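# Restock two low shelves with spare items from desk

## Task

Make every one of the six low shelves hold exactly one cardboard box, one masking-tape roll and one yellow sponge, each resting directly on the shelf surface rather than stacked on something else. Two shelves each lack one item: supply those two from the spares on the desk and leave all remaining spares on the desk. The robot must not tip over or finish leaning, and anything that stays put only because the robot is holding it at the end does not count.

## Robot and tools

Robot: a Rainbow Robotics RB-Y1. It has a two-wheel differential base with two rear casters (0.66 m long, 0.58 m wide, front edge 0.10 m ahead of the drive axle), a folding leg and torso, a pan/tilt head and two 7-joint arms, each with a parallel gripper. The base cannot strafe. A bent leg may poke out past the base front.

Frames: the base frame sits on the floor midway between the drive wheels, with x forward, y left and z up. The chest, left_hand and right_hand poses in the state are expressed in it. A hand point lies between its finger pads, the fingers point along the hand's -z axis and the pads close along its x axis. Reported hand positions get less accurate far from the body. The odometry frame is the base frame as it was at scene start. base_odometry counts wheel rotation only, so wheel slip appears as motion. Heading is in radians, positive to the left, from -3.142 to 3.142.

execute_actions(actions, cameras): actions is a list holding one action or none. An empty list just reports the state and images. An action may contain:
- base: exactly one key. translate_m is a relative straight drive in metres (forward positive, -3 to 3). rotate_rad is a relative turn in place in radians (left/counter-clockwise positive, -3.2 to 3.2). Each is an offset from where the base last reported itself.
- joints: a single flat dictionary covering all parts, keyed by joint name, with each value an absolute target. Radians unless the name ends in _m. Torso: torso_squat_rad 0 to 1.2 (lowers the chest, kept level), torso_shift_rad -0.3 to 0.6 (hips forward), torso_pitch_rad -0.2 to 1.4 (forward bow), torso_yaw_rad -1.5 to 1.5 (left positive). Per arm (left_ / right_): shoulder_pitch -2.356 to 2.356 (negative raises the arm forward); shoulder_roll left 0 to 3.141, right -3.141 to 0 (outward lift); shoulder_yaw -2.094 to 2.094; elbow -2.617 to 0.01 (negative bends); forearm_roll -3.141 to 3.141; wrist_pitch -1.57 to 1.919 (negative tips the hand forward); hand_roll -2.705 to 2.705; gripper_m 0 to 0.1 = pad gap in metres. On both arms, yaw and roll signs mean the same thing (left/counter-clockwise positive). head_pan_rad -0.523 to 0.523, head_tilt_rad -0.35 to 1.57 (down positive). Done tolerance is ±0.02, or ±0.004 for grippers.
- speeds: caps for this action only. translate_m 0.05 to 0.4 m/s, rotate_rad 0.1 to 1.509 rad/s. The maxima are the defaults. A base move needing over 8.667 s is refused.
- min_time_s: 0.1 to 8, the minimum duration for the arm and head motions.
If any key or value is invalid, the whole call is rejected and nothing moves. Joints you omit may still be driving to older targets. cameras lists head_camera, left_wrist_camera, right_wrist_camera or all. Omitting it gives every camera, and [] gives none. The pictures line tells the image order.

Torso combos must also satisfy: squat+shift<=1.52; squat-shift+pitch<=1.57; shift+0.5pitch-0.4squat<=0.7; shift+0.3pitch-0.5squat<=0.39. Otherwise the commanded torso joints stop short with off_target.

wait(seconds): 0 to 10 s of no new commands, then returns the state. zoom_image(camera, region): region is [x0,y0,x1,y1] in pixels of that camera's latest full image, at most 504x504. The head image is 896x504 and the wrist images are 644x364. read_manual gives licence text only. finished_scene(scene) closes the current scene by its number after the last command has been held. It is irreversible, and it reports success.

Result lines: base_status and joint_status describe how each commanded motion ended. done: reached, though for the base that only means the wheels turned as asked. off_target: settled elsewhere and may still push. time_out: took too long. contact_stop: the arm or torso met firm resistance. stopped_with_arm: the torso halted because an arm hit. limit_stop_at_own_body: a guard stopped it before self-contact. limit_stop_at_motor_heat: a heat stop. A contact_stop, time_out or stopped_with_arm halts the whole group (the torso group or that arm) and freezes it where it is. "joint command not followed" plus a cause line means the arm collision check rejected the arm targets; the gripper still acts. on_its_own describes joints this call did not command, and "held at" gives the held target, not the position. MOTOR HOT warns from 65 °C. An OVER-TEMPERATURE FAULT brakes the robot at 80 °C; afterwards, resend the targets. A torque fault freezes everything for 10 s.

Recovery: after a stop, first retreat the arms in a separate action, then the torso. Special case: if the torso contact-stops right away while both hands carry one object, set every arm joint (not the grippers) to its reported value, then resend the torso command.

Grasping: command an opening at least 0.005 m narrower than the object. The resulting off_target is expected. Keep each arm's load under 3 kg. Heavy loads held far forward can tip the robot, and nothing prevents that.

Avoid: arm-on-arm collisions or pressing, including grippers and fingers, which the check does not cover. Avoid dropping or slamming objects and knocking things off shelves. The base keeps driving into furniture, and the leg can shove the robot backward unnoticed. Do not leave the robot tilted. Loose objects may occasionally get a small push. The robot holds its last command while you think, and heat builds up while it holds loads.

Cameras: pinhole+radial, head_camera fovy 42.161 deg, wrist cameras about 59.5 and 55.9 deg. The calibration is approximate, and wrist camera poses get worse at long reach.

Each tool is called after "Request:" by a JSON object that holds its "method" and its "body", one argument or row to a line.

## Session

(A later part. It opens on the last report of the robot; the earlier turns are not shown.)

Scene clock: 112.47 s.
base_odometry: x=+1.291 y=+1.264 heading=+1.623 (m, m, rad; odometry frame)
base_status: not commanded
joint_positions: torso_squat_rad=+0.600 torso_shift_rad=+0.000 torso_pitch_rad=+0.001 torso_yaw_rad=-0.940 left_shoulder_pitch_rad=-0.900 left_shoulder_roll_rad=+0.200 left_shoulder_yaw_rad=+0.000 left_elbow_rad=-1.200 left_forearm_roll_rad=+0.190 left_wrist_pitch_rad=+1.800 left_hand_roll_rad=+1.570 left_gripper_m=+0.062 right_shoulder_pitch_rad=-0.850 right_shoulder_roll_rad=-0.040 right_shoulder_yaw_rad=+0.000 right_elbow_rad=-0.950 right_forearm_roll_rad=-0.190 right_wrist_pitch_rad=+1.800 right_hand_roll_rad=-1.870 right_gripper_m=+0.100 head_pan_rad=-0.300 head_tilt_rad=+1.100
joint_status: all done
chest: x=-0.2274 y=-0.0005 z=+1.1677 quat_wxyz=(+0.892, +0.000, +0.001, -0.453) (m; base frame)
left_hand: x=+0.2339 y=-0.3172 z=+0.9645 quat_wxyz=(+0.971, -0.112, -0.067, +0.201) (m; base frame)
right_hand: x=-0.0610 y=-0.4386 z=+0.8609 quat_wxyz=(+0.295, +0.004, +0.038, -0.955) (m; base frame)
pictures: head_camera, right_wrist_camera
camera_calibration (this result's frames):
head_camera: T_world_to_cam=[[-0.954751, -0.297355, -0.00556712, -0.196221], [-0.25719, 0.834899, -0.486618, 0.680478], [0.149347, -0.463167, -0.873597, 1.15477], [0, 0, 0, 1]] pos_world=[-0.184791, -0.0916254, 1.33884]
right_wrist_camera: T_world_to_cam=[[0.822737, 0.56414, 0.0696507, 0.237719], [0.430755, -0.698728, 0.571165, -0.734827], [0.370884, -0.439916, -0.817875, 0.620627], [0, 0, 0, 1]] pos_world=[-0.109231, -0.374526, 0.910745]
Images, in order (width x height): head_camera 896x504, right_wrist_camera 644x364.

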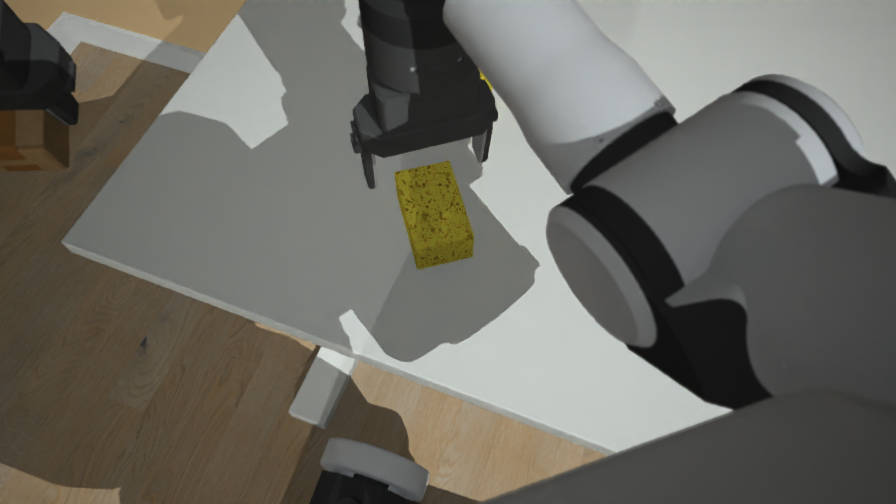

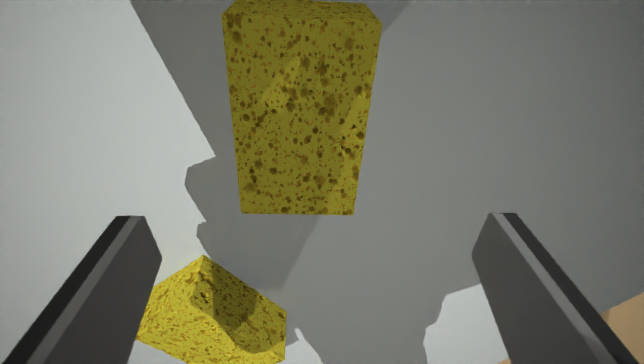

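Request:
{"method": "execute_actions", "body": {
  "actions": [
    {"joints":{"torso_squat_rad":0.82}}
  ],
  "cameras": ["right_wrist_camera"]
}}

Request:
{"method": "execute_actions", "body": {
  "actions": [
    {"joints":{"right_gripper_m":0.03}}
  ],
  "cameras": []
}}

Request:
{"method": "execute_actions", "body": {
  "actions": [
    {"joints":{"torso_squat_rad":0.5}}
  ],
  "cameras": ["right_wrist_camera"]
}}

Scene clock: 119.07 s.
base_odometry: x=+1.291 y=+1.264 heading=+1.623 (m, m, rad; odometry frame)
base_status: not commanded
joint_positions: torso_squat_rad=+0.820 torso_shift_rad=+0.000 torso_pitch_rad=+0.001 torso_yaw_rad=-0.940 left_shoulder_pitch_rad=-0.900 left_shoulder_roll_rad=+0.200 left_shoulder_yaw_rad=+0.000 left_elbow_rad=-1.200 left_forearm_roll_rad=+0.190 left_wrist_pitch_rad=+1.800 left_hand_roll_rad=+1.570 left_gripper_m=+0.062 right_shoulder_pitch_rad=-0.850 right_shoulder_roll_rad=-0.040 right_shoulder_yaw_rad=+0.000 right_elbow_rad=-0.950 right_forearm_roll_rad=-0.190 right_wrist_pitch_rad=+1.800 right_hand_roll_rad=-1.870 right_gripper_m=+0.100 head_pan_rad=-0.300 head_tilt_rad=+1.100
joint_status: all done
chest: x=-0.2275 y=-0.0004 z=+1.0675 quat_wxyz=(+0.892, +0.000, +0.001, -0.453) (m; base frame)
left_hand: x=+0.2338 y=-0.3172 z=+0.8643 quat_wxyz=(+0.971, -0.112, -0.067, +0.201) (m; base frame)
right_hand: x=-0.0610 y=-0.4385 z=+0.7607 quat_wxyz=(+0.295, +0.004, +0.038, -0.955) (m; base frame)
pictures: right_wrist_camera
camera_calibration (this result's frames):
right_wrist_camera: T_world_to_cam=[[0.822703, 0.564177, 0.0697409, 0.244645], [0.43069, -0.698667, 0.571288, -0.677671], [0.371033, -0.439964, -0.817781, 0.538683], [0, 0, 0, 1]] pos_world=[-0.109274, -0.374488, 0.810609]
Images, in order (width x height): right_wrist_camera 644x364.

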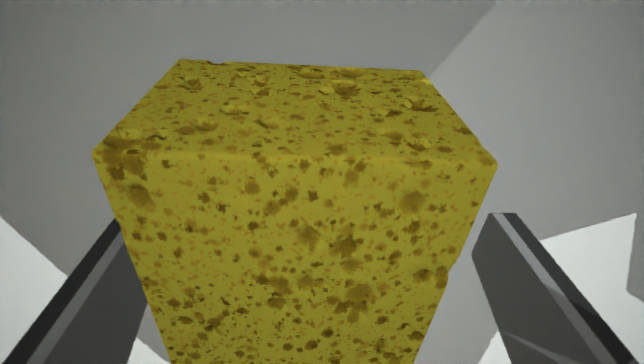

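Scene clock: 120.27 s.
base_odometry: x=+1.291 y=+1.264 heading=+1.623 (m, m, rad; odometry frame)
base_status: not commanded
joint_positions: torso_squat_rad=+0.820 torso_shift_rad=+0.000 torso_pitch_rad=+0.001 torso_yaw_rad=-0.940 left_shoulder_pitch_rad=-0.900 left_shoulder_roll_rad=+0.200 left_shoulder_yaw_rad=+0.000 left_elbow_rad=-1.200 left_forearm_roll_rad=+0.190 left_wrist_pitch_rad=+1.800 left_hand_roll_rad=+1.570 left_gripper_m=+0.062 right_shoulder_pitch_rad=-0.850 right_shoulder_roll_rad=-0.040 right_shoulder_yaw_rad=+0.000 right_elbow_rad=-0.950 right_forearm_roll_rad=-0.190 right_wrist_pitch_rad=+1.800 right_hand_roll_rad=-1.870 right_gripper_m=+0.059 head_pan_rad=-0.300 head_tilt_rad=+1.100
joint_status: right_gripper_m off_target (ended at +0.059, target +0.030)
chest: x=-0.2275 y=-0.0004 z=+1.0675 quat_wxyz=(+0.892, +0.000, +0.001, -0.453) (m; base frame)
left_hand: x=+0.2338 y=-0.3172 z=+0.8643 quat_wxyz=(+0.971, -0.112, -0.067, +0.201) (m; base frame)
right_hand: x=-0.0610 y=-0.4385 z=+0.7607 quat_wxyz=(+0.295, +0.004, +0.038, -0.955) (m; base frame)
pictures: none
No camera images: the call's "cameras" was empty. Leave "cameras" out to get every camera's image.

Scene clock: 122.17 s.
base_odometry: x=+1.291 y=+1.264 heading=+1.623 (m, m, rad; odometry frame)
base_status: not commanded
joint_positions: torso_squat_rad=+0.500 torso_shift_rad=+0.000 torso_pitch_rad=+0.001 torso_yaw_rad=-0.940 left_shoulder_pitch_rad=-0.900 left_shoulder_roll_rad=+0.200 left_shoulder_yaw_rad=+0.000 left_elbow_rad=-1.200 left_forearm_roll_rad=+0.190 left_wrist_pitch_rad=+1.800 left_hand_roll_rad=+1.570 left_gripper_m=+0.062 right_shoulder_pitch_rad=-0.850 right_shoulder_roll_rad=-0.040 right_shoulder_yaw_rad=+0.000 right_elbow_rad=-0.950 right_forearm_roll_rad=-0.190 right_wrist_pitch_rad=+1.800 right_hand_roll_rad=-1.870 right_gripper_m=+0.059 head_pan_rad=-0.300 head_tilt_rad=+1.100
joint_status: all done
chest: x=-0.2274 y=-0.0005 z=+1.2042 quat_wxyz=(+0.892, +0.000, +0.001, -0.453) (m; base frame)
left_hand: x=+0.2339 y=-0.3173 z=+1.0010 quat_wxyz=(+0.971, -0.112, -0.067, +0.201) (m; base frame)
right_hand: x=-0.0609 y=-0.4386 z=+0.8975 quat_wxyz=(+0.295, +0.004, +0.038, -0.955) (m; base frame)
pictures: right_wrist_camera
camera_calibration (this result's frames):
right_wrist_camera: T_world_to_cam=[[0.822713, 0.564191, 0.0695091, 0.235291], [0.430851, -0.698646, 0.571194, -0.755776], [0.370825, -0.43998, -0.817867, 0.65048], [0, 0, 0, 1]] pos_world=[-0.109165, -0.374571, 0.947346]
Images, in order (width x height): right_wrist_camera 644x364.

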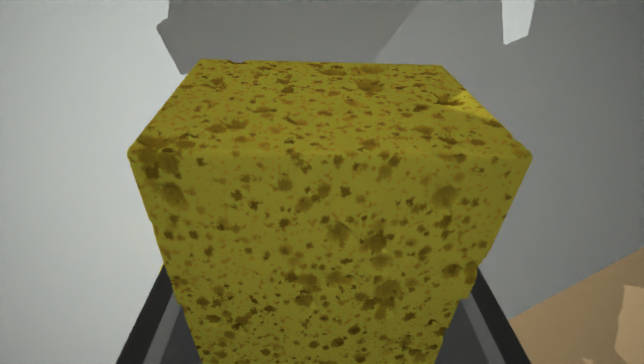

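Request:
{"method": "execute_actions", "body": {
  "actions": [
    {"base":{"rotate_rad":0.8},"joints":{"torso_yaw_rad":0,"head_pan_rad":0,"head_tilt_rad":0.5,"right_elbow_rad":-1.3}}
  ],
  "cameras": []
}}

Request:
{"method": "execute_actions", "body": {
  "actions": [
    {"base":{"translate_m":0.5}}
  ],
  "cameras": []
}}

Request:
{"method": "execute_actions", "body": {
  "actions": [
    {"base":{"rotate_rad":0.72}}
  ],
  "cameras": ["head_camera"]
}}

Request:
{"method": "execute_actions", "body": {
  "actions": [
    {"base":{"translate_m":2.9}}
  ],
  "cameras": ["head_camera"]
}}

Scene clock: 133.80 s.
base_odometry: x=+1.291 y=+1.263 heading=+2.422 (m, m, rad; odometry frame)
base_status: done
joint_positions: torso_squat_rad=+0.500 torso_shift_rad=+0.000 torso_pitch_rad=+0.001 torso_yaw_rad=+0.000 left_shoulder_pitch_rad=-0.900 left_shoulder_roll_rad=+0.200 left_shoulder_yaw_rad=+0.000 left_elbow_rad=-1.200 left_forearm_roll_rad=+0.190 left_wrist_pitch_rad=+1.800 left_hand_roll_rad=+1.570 left_gripper_m=+0.062 right_shoulder_pitch_rad=-0.850 right_shoulder_roll_rad=-0.040 right_shoulder_yaw_rad=+0.000 right_elbow_rad=-1.300 right_forearm_roll_rad=-0.190 right_wrist_pitch_rad=+1.800 right_hand_roll_rad=-1.870 right_gripper_m=+0.059 head_pan_rad=+0.000 head_tilt_rad=+0.500
joint_status: all done
chest: x=-0.2275 y=-0.0005 z=+1.2042 quat_wxyz=(+1.000, +0.000, +0.001, +0.000) (m; base frame)
left_hand: x=+0.3004 y=+0.1855 z=+1.0012 quat_wxyz=(+0.774, -0.069, -0.111, +0.619) (m; base frame)
right_hand: x=+0.2782 y=-0.0978 z=+0.9928 quat_wxyz=(+0.708, +0.134, -0.053, -0.691) (m; base frame)
pictures: none
No camera images: the call's "cameras" was empty. Leave "cameras" out to get every camera's image.

Scene clock: 136.60 s.
base_odometry: x=+0.915 y=+1.593 heading=+2.422 (m, m, rad; odometry frame)
base_status: done
joint_positions: torso_squat_rad=+0.500 torso_shift_rad=+0.000 torso_pitch_rad=+0.001 torso_yaw_rad=+0.000 left_shoulder_pitch_rad=-0.900 left_shoulder_roll_rad=+0.200 left_shoulder_yaw_rad=+0.000 left_elbow_rad=-1.200 left_forearm_roll_rad=+0.190 left_wrist_pitch_rad=+1.800 left_hand_roll_rad=+1.570 left_gripper_m=+0.062 right_shoulder_pitch_rad=-0.850 right_shoulder_roll_rad=-0.040 right_shoulder_yaw_rad=+0.000 right_elbow_rad=-1.300 right_forearm_roll_rad=-0.190 right_wrist_pitch_rad=+1.800 right_hand_roll_rad=-1.870 right_gripper_m=+0.059 head_pan_rad=+0.000 head_tilt_rad=+0.500
joint_status: not commanded
chest: x=-0.2274 y=-0.0005 z=+1.2042 quat_wxyz=(+1.000, +0.000, +0.001, +0.000) (m; base frame)
left_hand: x=+0.3004 y=+0.1855 z=+1.0012 quat_wxyz=(+0.774, -0.069, -0.111, +0.619) (m; base frame)
right_hand: x=+0.2782 y=-0.0978 z=+0.9928 quat_wxyz=(+0.708, +0.134, -0.053, -0.691) (m; base frame)
pictures: none
No camera images: the call's "cameras" was empty. Leave "cameras" out to get every camera's image.

Scene clock: 139.37 s.
base_odometry: x=+0.915 y=+1.593 heading=-3.142 (m, m, rad; odometry frame)
base_status: done
joint_positions: torso_squat_rad=+0.500 torso_shift_rad=+0.000 torso_pitch_rad=+0.001 torso_yaw_rad=+0.000 left_shoulder_pitch_rad=-0.900 left_shoulder_roll_rad=+0.200 left_shoulder_yaw_rad=+0.000 left_elbow_rad=-1.200 left_forearm_roll_rad=+0.190 left_wrist_pitch_rad=+1.800 left_hand_roll_rad=+1.570 left_gripper_m=+0.062 right_shoulder_pitch_rad=-0.850 right_shoulder_roll_rad=-0.040 right_shoulder_yaw_rad=+0.000 right_elbow_rad=-1.300 right_forearm_roll_rad=-0.190 right_wrist_pitch_rad=+1.800 right_hand_roll_rad=-1.870 right_gripper_m=+0.059 head_pan_rad=+0.000 head_tilt_rad=+0.500
joint_status: not commanded
chest: x=-0.2274 y=-0.0005 z=+1.2042 quat_wxyz=(+1.000, +0.000, +0.001, +0.000) (m; base frame)
left_hand: x=+0.3004 y=+0.1855 z=+1.0012 quat_wxyz=(+0.774, -0.069, -0.111, +0.619) (m; base frame)
right_hand: x=+0.2782 y=-0.0978 z=+0.9928 quat_wxyz=(+0.708, +0.134, -0.053, -0.691) (m; base frame)
pictures: head_camera
camera_calibration (this result's frames):
head_camera: T_world_to_cam=[[-0.0201978, -0.999548, -0.0222451, 0.0326336], [-0.446246, 0.0289232, -0.894443, 1.2192], [0.894682, -0.00813899, -0.446629, 0.747215], [0, 0, 0, 1]] pos_world=[-0.123799, 0.00343733, 1.42495]
Images, in order (width x height): head_camera 896x504.

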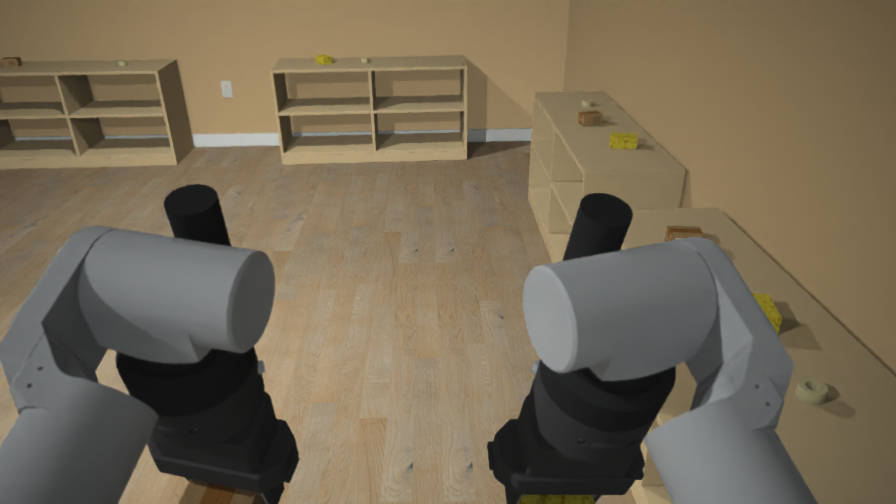

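Scene clock: 148.17 s.
base_odometry: x=-1.985 y=+1.592 heading=-3.141 (m, m, rad; odometry frame)
base_status: done
joint_positions: torso_squat_rad=+0.500 torso_shift_rad=+0.000 torso_pitch_rad=+0.001 torso_yaw_rad=+0.000 left_shoulder_pitch_rad=-0.900 left_shoulder_roll_rad=+0.200 left_shoulder_yaw_rad=+0.000 left_elbow_rad=-1.200 left_forearm_roll_rad=+0.190 left_wrist_pitch_rad=+1.800 left_hand_roll_rad=+1.570 left_gripper_m=+0.062 right_shoulder_pitch_rad=-0.850 right_shoulder_roll_rad=-0.040 right_shoulder_yaw_rad=+0.000 right_elbow_rad=-1.300 right_forearm_roll_rad=-0.190 right_wrist_pitch_rad=+1.800 right_hand_roll_rad=-1.870 right_gripper_m=+0.059 head_pan_rad=+0.000 head_tilt_rad=+0.500
joint_status: not commanded
chest: x=-0.2275 y=-0.0005 z=+1.2042 quat_wxyz=(+1.000, +0.000, +0.001, +0.000) (m; base frame)
left_hand: x=+0.3004 y=+0.1855 z=+1.0012 quat_wxyz=(+0.774, -0.069, -0.111, +0.619) (m; base frame)
right_hand: x=+0.2782 y=-0.0978 z=+0.9929 quat_wxyz=(+0.708, +0.134, -0.053, -0.691) (m; base frame)
pictures: head_camera
camera_calibration (this result's frames):
head_camera: T_world_to_cam=[[-0.0201973, -0.999549, -0.0222455, 0.032634], [-0.446229, 0.0289232, -0.894451, 1.21921], [0.894691, -0.0081389, -0.446612, 0.747202], [0, 0, 0, 1]] pos_world=[-0.123811, 0.00343735, 1.42496]
Images, in order (width x height): head_camera 896x504.

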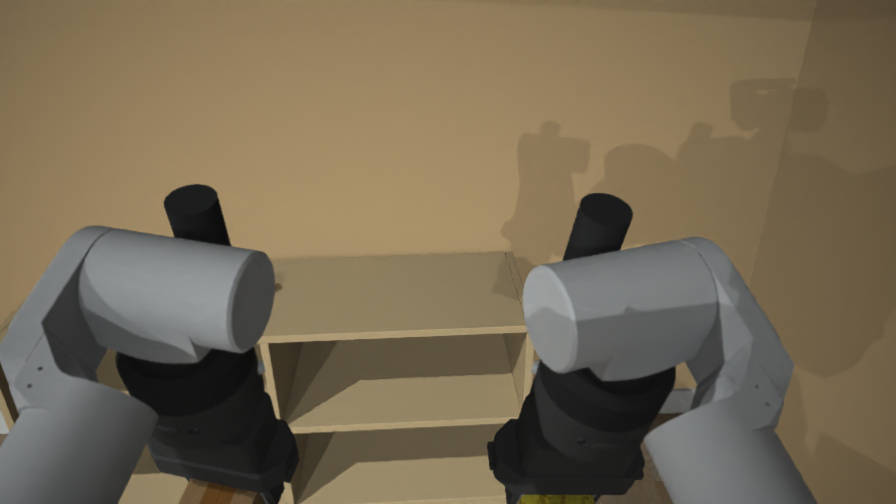

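Request:
{"method": "execute_actions", "body": {
  "actions": [
    {"base":{"translate_m":0.94},"joints":{"torso_shift_rad":0.2,"torso_squat_rad":0.95,"head_tilt_rad":1.0,"left_shoulder_pitch_rad":-1.0,"left_shoulder_roll_rad":0.1,"left_elbow_rad":-0.8,"left_forearm_roll_rad":0.25,"right_shoulder_pitch_rad":-1.0}}
  ],
  "cameras": ["head_camera"]
}}

Request:
{"method": "execute_actions", "body": {
  "actions": [
    {"joints":{"left_elbow_rad":-0.54,"left_wrist_pitch_rad":1.54},"min_time_s":1.5}
  ],
  "cameras": ["head_camera"]
}}

Scene clock: 159.40 s.
base_odometry: x=-2.925 y=+1.592 heading=-3.141 (m, m, rad; odometry frame)
base_status: done
joint_positions: torso_squat_rad=+0.950 torso_shift_rad=+0.200 torso_pitch_rad=+0.001 torso_yaw_rad=+0.000 left_shoulder_pitch_rad=-1.000 left_shoulder_roll_rad=+0.100 left_shoulder_yaw_rad=+0.000 left_elbow_rad=-0.800 left_forearm_roll_rad=+0.250 left_wrist_pitch_rad=+1.800 left_hand_roll_rad=+1.570 left_gripper_m=+0.062 right_shoulder_pitch_rad=-1.000 right_shoulder_roll_rad=-0.040 right_shoulder_yaw_rad=+0.000 right_elbow_rad=-1.300 right_forearm_roll_rad=-0.190 right_wrist_pitch_rad=+1.800 right_hand_roll_rad=-1.870 right_gripper_m=+0.059 head_pan_rad=+0.000 head_tilt_rad=+1.000
joint_status: all done
chest: x=-0.1467 y=-0.0004 z=+0.9890 quat_wxyz=(+1.000, +0.000, +0.001, +0.000) (m; base frame)
left_hand: x=+0.3296 y=+0.1343 z=+0.7164 quat_wxyz=(+0.791, +0.014, +0.035, +0.610) (m; base frame)
right_hand: x=+0.3879 y=-0.0710 z=+0.8511 quat_wxyz=(+0.720, +0.184, -0.099, -0.662) (m; base frame)
pictures: head_camera
camera_calibration (this result's frames):
head_camera: T_world_to_cam=[[-0.028181, -0.999554, -0.00989378, 0.0139259], [-0.820425, 0.0287829, -0.571029, 0.631579], [0.571059, -0.00797509, -0.82087, 0.983552], [0, 0, 0, 1]] pos_world=[-0.0431105, 0.00358491, 1.16816]
Images, in order (width x height): head_camera 896x504.

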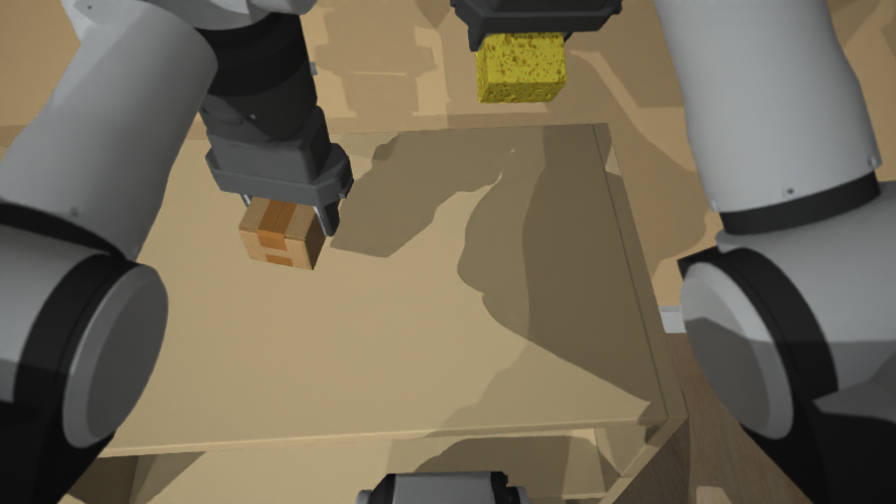

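Scene clock: 161.20 s.
base_odometry: x=-2.925 y=+1.592 heading=-3.141 (m, m, rad; odometry frame)
base_status: not commanded
joint_positions: torso_squat_rad=+0.950 torso_shift_rad=+0.200 torso_pitch_rad=+0.001 torso_yaw_rad=+0.000 left_shoulder_pitch_rad=-1.001 left_shoulder_roll_rad=+0.100 left_shoulder_yaw_rad=+0.000 left_elbow_rad=-0.541 left_forearm_roll_rad=+0.250 left_wrist_pitch_rad=+1.540 left_hand_roll_rad=+1.570 left_gripper_m=+0.061 right_shoulder_pitch_rad=-1.000 right_shoulder_roll_rad=-0.040 right_shoulder_yaw_rad=+0.000 right_elbow_rad=-1.300 right_forearm_roll_rad=-0.190 right_wrist_pitch_rad=+1.800 right_hand_roll_rad=-1.870 right_gripper_m=+0.059 head_pan_rad=+0.000 head_tilt_rad=+1.000
joint_status: all done
chest: x=-0.1468 y=-0.0004 z=+0.9890 quat_wxyz=(+1.000, +0.000, +0.000, +0.000) (m; base frame)
left_hand: x=+0.3291 y=+0.1468 z=+0.6519 quat_wxyz=(+0.772, +0.009, +0.034, +0.635) (m; base frame)
right_hand: x=+0.3878 y=-0.0710 z=+0.8513 quat_wxyz=(+0.720, +0.184, -0.099, -0.662) (m; base frame)
pictures: head_camera
camera_calibration (this result's frames):
head_camera: T_world_to_cam=[[-0.0281779, -0.999554, -0.00991641, 0.0139403], [-0.820258, 0.0287909, -0.571269, 0.631724], [0.571299, -0.00796315, -0.820703, 0.983503], [0, 0, 0, 1]] pos_world=[-0.0433052, 0.0035779, 1.16819]
Images, in order (width x height): head_camera 896x504.

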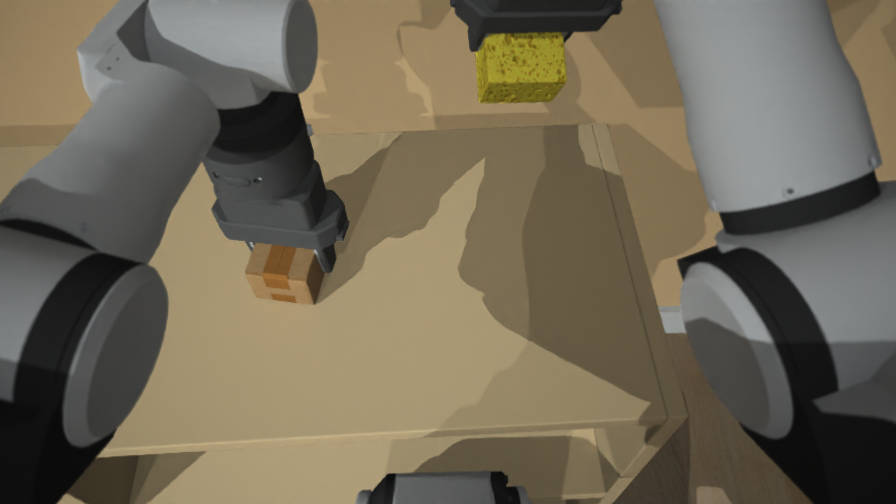

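Request:
{"method": "execute_actions", "body": {
  "actions": [
    {"joints":{"left_gripper_m":0.1}}
  ],
  "cameras": []
}}

Request:
{"method": "execute_actions", "body": {
  "actions": [
    {"joints":{"left_elbow_rad":-0.92,"left_wrist_pitch_rad":1.9}}
  ],
  "cameras": []
}}

Request:
{"method": "execute_actions", "body": {
  "actions": [
    {"base":{"translate_m":-0.45},"joints":{"head_tilt_rad":0.8,"left_elbow_rad":-1.3}}
  ],
  "cameras": ["head_camera"]
}}

Request:
{"method": "execute_actions", "body": {
  "actions": [
    {"base":{"rotate_rad":-1.5}}
  ],
  "cameras": []
}}

Request:
{"method": "execute_actions", "body": {
  "actions": [
    {"base":{"translate_m":-2.35}}
  ],
  "cameras": []
}}

Request:
{"method": "execute_actions", "body": {
  "actions": [
    {"base":{"rotate_rad":1.57},"joints":{"right_shoulder_roll_rad":-0.1,"right_elbow_rad":-0.8,"right_forearm_roll_rad":-0.25,"left_shoulder_pitch_rad":0,"left_elbow_rad":-1.5,"left_shoulder_roll_rad":0.3}}
  ],
  "cameras": ["head_camera"]
}}

Scene clock: 179.80 s.
base_odometry: x=-2.925 y=+1.592 heading=-3.141 (m, m, rad; odometry frame)
base_status: not commanded
joint_positions: torso_squat_rad=+0.950 torso_shift_rad=+0.200 torso_pitch_rad=+0.001 torso_yaw_rad=+0.000 left_shoulder_pitch_rad=-1.000 left_shoulder_roll_rad=+0.100 left_shoulder_yaw_rad=+0.000 left_elbow_rad=-0.540 left_forearm_roll_rad=+0.250 left_wrist_pitch_rad=+1.540 left_hand_roll_rad=+1.570 left_gripper_m=+0.100 right_shoulder_pitch_rad=-1.000 right_shoulder_roll_rad=-0.040 right_shoulder_yaw_rad=+0.000 right_elbow_rad=-1.300 right_forearm_roll_rad=-0.190 right_wrist_pitch_rad=+1.800 right_hand_roll_rad=-1.870 right_gripper_m=+0.059 head_pan_rad=+0.000 head_tilt_rad=+1.000
joint_status: all done
chest: x=-0.1468 y=-0.0004 z=+0.9890 quat_wxyz=(+1.000, +0.000, +0.000, +0.000) (m; base frame)
left_hand: x=+0.3289 y=+0.1469 z=+0.6516 quat_wxyz=(+0.772, +0.009, +0.034, +0.635) (m; base frame)
right_hand: x=+0.3878 y=-0.0710 z=+0.8512 quat_wxyz=(+0.720, +0.184, -0.099, -0.662) (m; base frame)
pictures: none
No camera images: the call's "cameras" was empty. Leave "cameras" out to get every camera's image.

Scene clock: 180.80 s.
base_odometry: x=-2.925 y=+1.592 heading=-3.141 (m, m, rad; odometry frame)
base_status: not commanded
joint_positions: torso_squat_rad=+0.950 torso_shift_rad=+0.200 torso_pitch_rad=+0.001 torso_yaw_rad=+0.000 left_shoulder_pitch_rad=-1.000 left_shoulder_roll_rad=+0.100 left_shoulder_yaw_rad=+0.000 left_elbow_rad=-0.920 left_forearm_roll_rad=+0.250 left_wrist_pitch_rad=+1.900 left_hand_roll_rad=+1.570 left_gripper_m=+0.100 right_shoulder_pitch_rad=-1.000 right_shoulder_roll_rad=-0.040 right_shoulder_yaw_rad=+0.000 right_elbow_rad=-1.300 right_forearm_roll_rad=-0.190 right_wrist_pitch_rad=+1.800 right_hand_roll_rad=-1.870 right_gripper_m=+0.059 head_pan_rad=+0.000 head_tilt_rad=+1.000
joint_status: all done
chest: x=-0.1468 y=-0.0004 z=+0.9890 quat_wxyz=(+1.000, +0.000, +0.001, +0.000) (m; base frame)
left_hand: x=+0.3292 y=+0.1296 z=+0.7464 quat_wxyz=(+0.800, +0.009, +0.027, +0.599) (m; base frame)
right_hand: x=+0.3878 y=-0.0710 z=+0.8512 quat_wxyz=(+0.720, +0.184, -0.099, -0.662) (m; base frame)
pictures: none
No camera images: the call's "cameras" was empty. Leave "cameras" out to get every camera's image.

Scene clock: 183.63 s.
base_odometry: x=-2.475 y=+1.592 heading=-3.141 (m, m, rad; odometry frame)
base_status: done
joint_positions: torso_squat_rad=+0.950 torso_shift_rad=+0.200 torso_pitch_rad=+0.001 torso_yaw_rad=+0.000 left_shoulder_pitch_rad=-1.000 left_shoulder_roll_rad=+0.100 left_shoulder_yaw_rad=+0.000 left_elbow_rad=-1.300 left_forearm_roll_rad=+0.250 left_wrist_pitch_rad=+1.900 left_hand_roll_rad=+1.570 left_gripper_m=+0.100 right_shoulder_pitch_rad=-1.000 right_shoulder_roll_rad=-0.040 right_shoulder_yaw_rad=+0.000 right_elbow_rad=-1.300 right_forearm_roll_rad=-0.190 right_wrist_pitch_rad=+1.800 right_hand_roll_rad=-1.870 right_gripper_m=+0.059 head_pan_rad=+0.000 head_tilt_rad=+0.800
joint_status: all done
chest: x=-0.1468 y=-0.0004 z=+0.9890 quat_wxyz=(+1.000, +0.000, +0.001, +0.000) (m; base frame)
left_hand: x=+0.3732 y=+0.0983 z=+0.8471 quat_wxyz=(+0.814, -0.130, -0.095, +0.558) (m; base frame)
right_hand: x=+0.3878 y=-0.0710 z=+0.8512 quat_wxyz=(+0.720, +0.184, -0.099, -0.662) (m; base frame)
pictures: head_camera
camera_calibration (this result's frames):
head_camera: T_world_to_cam=[[-0.0257517, -0.999551, -0.0153142, 0.020663], [-0.690536, 0.0288634, -0.722722, 0.828027], [0.72284, -0.00803632, -0.690969, 0.848068], [0, 0, 0, 1]] pos_world=[-0.0407027, 0.0035694, 1.18474]
Images, in order (width x height): head_camera 896x504.

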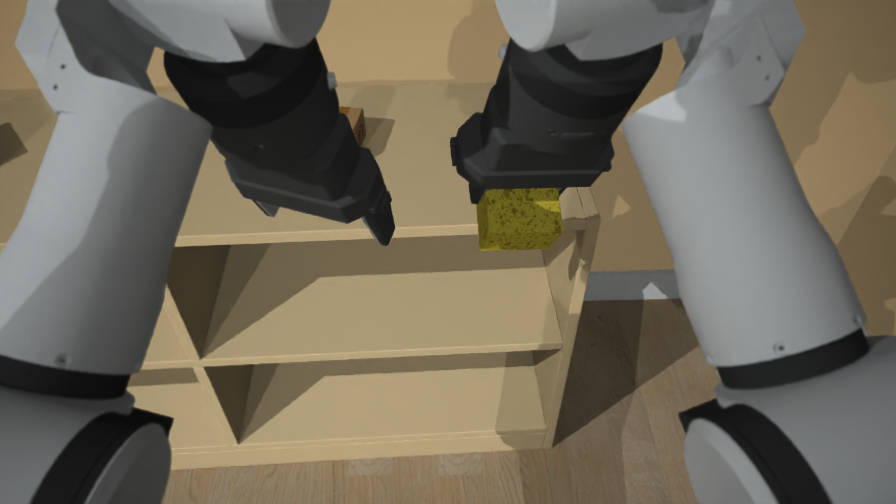

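Scene clock: 187.43 s.
base_odometry: x=-2.475 y=+1.592 heading=+1.644 (m, m, rad; odometry frame)
base_status: done
joint_positions: torso_squat_rad=+0.950 torso_shift_rad=+0.200 torso_pitch_rad=+0.001 torso_yaw_rad=+0.000 left_shoulder_pitch_rad=-1.000 left_shoulder_roll_rad=+0.100 left_shoulder_yaw_rad=+0.000 left_elbow_rad=-1.300 left_forearm_roll_rad=+0.250 left_wrist_pitch_rad=+1.900 left_hand_roll_rad=+1.570 left_gripper_m=+0.100 right_shoulder_pitch_rad=-1.000 right_shoulder_roll_rad=-0.040 right_shoulder_yaw_rad=+0.000 right_elbow_rad=-1.300 right_forearm_roll_rad=-0.190 right_wrist_pitch_rad=+1.800 right_hand_roll_rad=-1.870 right_gripper_m=+0.059 head_pan_rad=+0.000 head_tilt_rad=+0.800
joint_status: not commanded
chest: x=-0.1468 y=-0.0004 z=+0.9890 quat_wxyz=(+1.000, +0.000, +0.001, +0.000) (m; base frame)
left_hand: x=+0.3732 y=+0.0983 z=+0.8471 quat_wxyz=(+0.814, -0.130, -0.095, +0.558) (m; base frame)
right_hand: x=+0.3879 y=-0.0710 z=+0.8512 quat_wxyz=(+0.720, +0.184, -0.099, -0.662) (m; base frame)
pictures: none
No camera images: the call's "cameras" was empty. Leave "cameras" out to get every camera's image.

Scene clock: 194.93 s.
base_odometry: x=-2.304 y=-0.752 heading=+1.643 (m, m, rad; odometry frame)
base_status: done
joint_positions: torso_squat_rad=+0.950 torso_shift_rad=+0.200 torso_pitch_rad=+0.001 torso_yaw_rad=+0.000 left_shoulder_pitch_rad=-1.000 left_shoulder_roll_rad=+0.100 left_shoulder_yaw_rad=+0.000 left_elbow_rad=-1.300 left_forearm_roll_rad=+0.250 left_wrist_pitch_rad=+1.900 left_hand_roll_rad=+1.570 left_gripper_m=+0.100 right_shoulder_pitch_rad=-1.000 right_shoulder_roll_rad=-0.040 right_shoulder_yaw_rad=+0.000 right_elbow_rad=-1.300 right_forearm_roll_rad=-0.190 right_wrist_pitch_rad=+1.800 right_hand_roll_rad=-1.870 right_gripper_m=+0.059 head_pan_rad=+0.000 head_tilt_rad=+0.800
joint_status: not commanded
chest: x=-0.1468 y=-0.0004 z=+0.9890 quat_wxyz=(+1.000, +0.000, +0.001, +0.000) (m; base frame)
left_hand: x=+0.3732 y=+0.0983 z=+0.8472 quat_wxyz=(+0.814, -0.130, -0.095, +0.558) (m; base frame)
right_hand: x=+0.3878 y=-0.0710 z=+0.8512 quat_wxyz=(+0.720, +0.184, -0.099, -0.662) (m; base frame)
pictures: none
No camera images: the call's "cameras" was empty. Leave "cameras" out to get every camera's image.

Scene clock: 198.83 s.
base_odometry: x=-2.304 y=-0.752 heading=-3.071 (m, m, rad; odometry frame)
base_status: done
joint_positions: torso_squat_rad=+0.950 torso_shift_rad=+0.200 torso_pitch_rad=+0.001 torso_yaw_rad=+0.000 left_shoulder_pitch_rad=+0.000 left_shoulder_roll_rad=+0.300 left_shoulder_yaw_rad=+0.000 left_elbow_rad=-1.500 left_forearm_roll_rad=+0.250 left_wrist_pitch_rad=+1.900 left_hand_roll_rad=+1.570 left_gripper_m=+0.100 right_shoulder_pitch_rad=-1.000 right_shoulder_roll_rad=-0.100 right_shoulder_yaw_rad=+0.000 right_elbow_rad=-0.800 right_forearm_roll_rad=-0.250 right_wrist_pitch_rad=+1.800 right_hand_roll_rad=-1.870 right_gripper_m=+0.059 head_pan_rad=+0.000 head_tilt_rad=+0.800
joint_status: all done
chest: x=-0.1468 y=-0.0004 z=+0.9890 quat_wxyz=(+1.000, +0.000, +0.001, +0.000) (m; base frame)
left_hand: x=+0.0476 y=+0.3250 z=+0.5460 quat_wxyz=(+0.684, +0.156, +0.124, +0.702) (m; base frame)
right_hand: x=+0.3298 y=-0.1347 z=+0.7166 quat_wxyz=(+0.691, -0.018, +0.032, -0.721) (m; base frame)
pictures: head_camera
camera_calibration (this result's frames):
head_camera: T_world_to_cam=[[-0.0257383, -0.999552, -0.0152651, 0.0206363], [-0.69053, 0.0288185, -0.722729, 0.828036], [0.722846, -0.00806076, -0.690962, 0.84806], [0, 0, 0, 1]] pos_world=[-0.0407017, 0.00360031, 1.18474]
Images, in order (width x height): head_camera 896x504.

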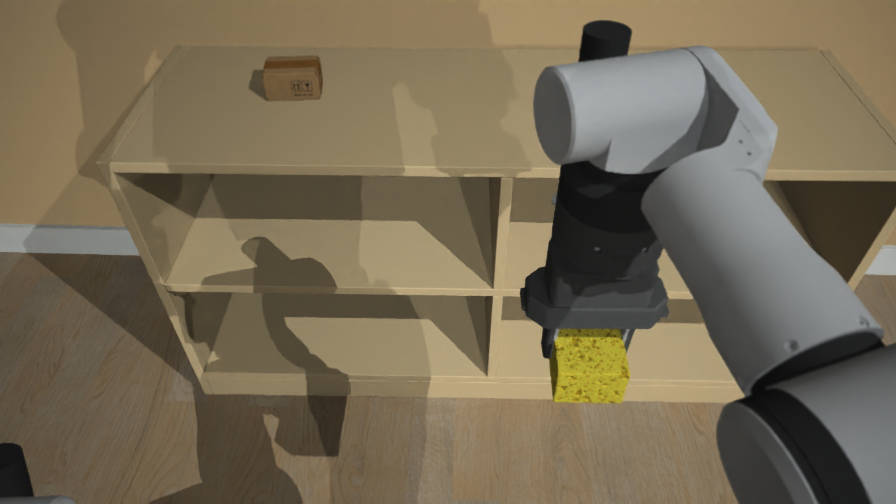

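Request:
{"method": "execute_actions", "body": {
  "actions": [
    {"base":{"translate_m":0.59},"joints":{"head_tilt_rad":1.0}}
  ],
  "cameras": []
}}

Request:
{"method": "execute_actions", "body": {
  "actions": [
    {"joints":{"right_elbow_rad":-0.54,"right_wrist_pitch_rad":1.54},"min_time_s":1.5}
  ],
  "cameras": ["head_camera"]
}}

Scene clock: 208.13 s.
base_odometry: x=-2.893 y=-0.794 heading=-3.071 (m, m, rad; odometry frame)
base_status: done
joint_positions: torso_squat_rad=+0.950 torso_shift_rad=+0.200 torso_pitch_rad=+0.001 torso_yaw_rad=+0.000 left_shoulder_pitch_rad=+0.000 left_shoulder_roll_rad=+0.300 left_shoulder_yaw_rad=+0.000 left_elbow_rad=-1.500 left_forearm_roll_rad=+0.250 left_wrist_pitch_rad=+1.900 left_hand_roll_rad=+1.570 left_gripper_m=+0.100 right_shoulder_pitch_rad=-1.000 right_shoulder_roll_rad=-0.100 right_shoulder_yaw_rad=+0.000 right_elbow_rad=-0.800 right_forearm_roll_rad=-0.250 right_wrist_pitch_rad=+1.800 right_hand_roll_rad=-1.870 right_gripper_m=+0.059 head_pan_rad=+0.000 head_tilt_rad=+1.000
joint_status: all done
chest: x=-0.1467 y=-0.0004 z=+0.9890 quat_wxyz=(+1.000, +0.000, +0.001, +0.000) (m; base frame)
left_hand: x=+0.0476 y=+0.3250 z=+0.5460 quat_wxyz=(+0.684, +0.156, +0.124, +0.702) (m; base frame)
right_hand: x=+0.3298 y=-0.1347 z=+0.7166 quat_wxyz=(+0.691, -0.018, +0.032, -0.721) (m; base frame)
pictures: none
No camera images: the call's "cameras" was empty. Leave "cameras" out to get every camera's image.

Scene clock: 209.93 s.
base_odometry: x=-2.893 y=-0.794 heading=-3.071 (m, m, rad; odometry frame)
base_status: not commanded
joint_positions: torso_squat_rad=+0.950 torso_shift_rad=+0.200 torso_pitch_rad=+0.001 torso_yaw_rad=+0.000 left_shoulder_pitch_rad=+0.000 left_shoulder_roll_rad=+0.300 left_shoulder_yaw_rad=+0.000 left_elbow_rad=-1.500 left_forearm_roll_rad=+0.250 left_wrist_pitch_rad=+1.900 left_hand_roll_rad=+1.570 left_gripper_m=+0.100 right_shoulder_pitch_rad=-1.000 right_shoulder_roll_rad=-0.100 right_shoulder_yaw_rad=+0.000 right_elbow_rad=-0.540 right_forearm_roll_rad=-0.250 right_wrist_pitch_rad=+1.540 right_hand_roll_rad=-1.870 right_gripper_m=+0.059 head_pan_rad=+0.000 head_tilt_rad=+1.000
joint_status: all done
chest: x=-0.1467 y=-0.0004 z=+0.9890 quat_wxyz=(+1.000, +0.000, +0.001, +0.000) (m; base frame)
left_hand: x=+0.0476 y=+0.3250 z=+0.5460 quat_wxyz=(+0.684, +0.156, +0.124, +0.702) (m; base frame)
right_hand: x=+0.3289 y=-0.1474 z=+0.6514 quat_wxyz=(+0.668, -0.014, +0.033, -0.743) (m; base frame)
pictures: head_camera
camera_calibration (this result's frames):
head_camera: T_world_to_cam=[[-0.0281669, -0.999555, -0.0098612, 0.0139102], [-0.820369, 0.0287519, -0.571112, 0.631635], [0.571141, -0.0079966, -0.820813, 0.983528], [0, 0, 0, 1]] pos_world=[-0.0431676, 0.00360819, 1.16816]
Images, in order (width x height): head_camera 896x504.

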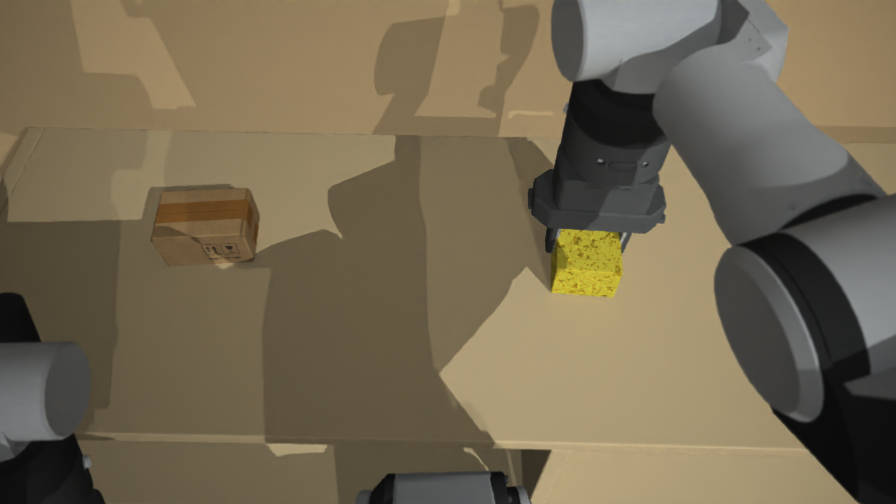

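Request:
{"method": "execute_actions", "body": {
  "actions": [
    {"joints":{"right_gripper_m":0.1}}
  ],
  "cameras": []
}}

Request:
{"method": "execute_actions", "body": {
  "actions": [
    {"joints":{"right_elbow_rad":-0.92,"right_wrist_pitch_rad":1.9}}
  ],
  "cameras": ["head_camera"]
}}

Request:
{"method": "finished_scene", "body": {
  "scene": 2
}}

Scene clock: 216.17 s.
base_odometry: x=-2.893 y=-0.794 heading=-3.071 (m, m, rad; odometry frame)
base_status: not commanded
joint_positions: torso_squat_rad=+0.950 torso_shift_rad=+0.200 torso_pitch_rad=+0.001 torso_yaw_rad=+0.000 left_shoulder_pitch_rad=+0.000 left_shoulder_roll_rad=+0.300 left_shoulder_yaw_rad=+0.000 left_elbow_rad=-1.500 left_forearm_roll_rad=+0.250 left_wrist_pitch_rad=+1.900 left_hand_roll_rad=+1.570 left_gripper_m=+0.100 right_shoulder_pitch_rad=-1.000 right_shoulder_roll_rad=-0.100 right_shoulder_yaw_rad=+0.000 right_elbow_rad=-0.540 right_forearm_roll_rad=-0.250 right_wrist_pitch_rad=+1.540 right_hand_roll_rad=-1.870 right_gripper_m=+0.100 head_pan_rad=+0.000 head_tilt_rad=+1.000
joint_status: all done
chest: x=-0.1467 y=-0.0004 z=+0.9890 quat_wxyz=(+1.000, +0.000, +0.001, +0.000) (m; base frame)
left_hand: x=+0.0476 y=+0.3250 z=+0.5460 quat_wxyz=(+0.684, +0.156, +0.124, +0.702) (m; base frame)
right_hand: x=+0.3289 y=-0.1474 z=+0.6514 quat_wxyz=(+0.668, -0.014, +0.033, -0.743) (m; base frame)
pictures: none
No camera images: the call's "cameras" was empty. Leave "cameras" out to get every camera's image.

Scene clock: 217.17 s.
base_odometry: x=-2.893 y=-0.794 heading=-3.071 (m, m, rad; odometry frame)
base_status: not commanded
joint_positions: torso_squat_rad=+0.950 torso_shift_rad=+0.200 torso_pitch_rad=+0.001 torso_yaw_rad=+0.000 left_shoulder_pitch_rad=+0.000 left_shoulder_roll_rad=+0.300 left_shoulder_yaw_rad=+0.000 left_elbow_rad=-1.500 left_forearm_roll_rad=+0.250 left_wrist_pitch_rad=+1.900 left_hand_roll_rad=+1.570 left_gripper_m=+0.100 right_shoulder_pitch_rad=-1.000 right_shoulder_roll_rad=-0.100 right_shoulder_yaw_rad=+0.000 right_elbow_rad=-0.920 right_forearm_roll_rad=-0.250 right_wrist_pitch_rad=+1.900 right_hand_roll_rad=-1.870 right_gripper_m=+0.100 head_pan_rad=+0.000 head_tilt_rad=+1.000
joint_status: all done
chest: x=-0.1467 y=-0.0004 z=+0.9890 quat_wxyz=(+1.000, +0.000, +0.001, +0.000) (m; base frame)
left_hand: x=+0.0476 y=+0.3250 z=+0.5460 quat_wxyz=(+0.684, +0.156, +0.124, +0.702) (m; base frame)
right_hand: x=+0.3294 y=-0.1300 z=+0.7465 quat_wxyz=(+0.702, -0.012, +0.025, -0.712) (m; base frame)
pictures: head_camera
camera_calibration (this result's frames):
head_camera: T_world_to_cam=[[-0.0281669, -0.999555, -0.00986123, 0.0139102], [-0.820369, 0.0287519, -0.571111, 0.631635], [0.57114, -0.00799659, -0.820813, 0.983528], [0, 0, 0, 1]] pos_world=[-0.0431674, 0.00360819, 1.16816]
Images, in order (width x height): head_camera 896x504.

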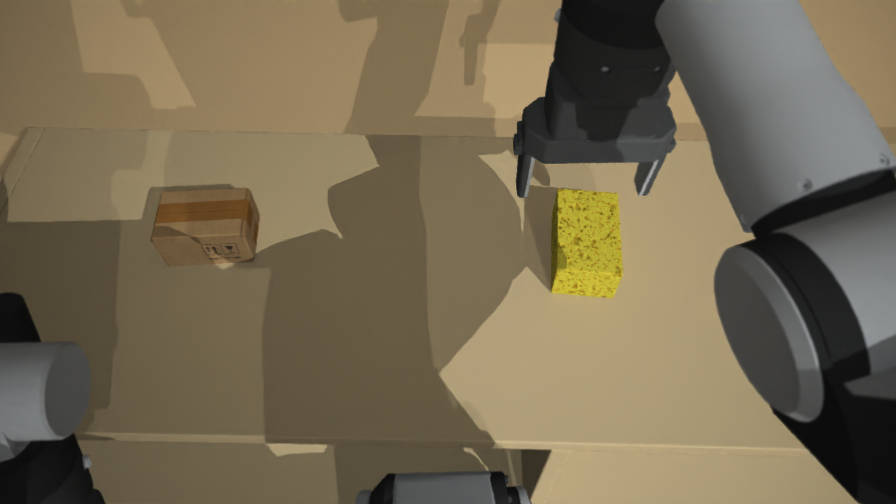

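The scene is finished: the task was done.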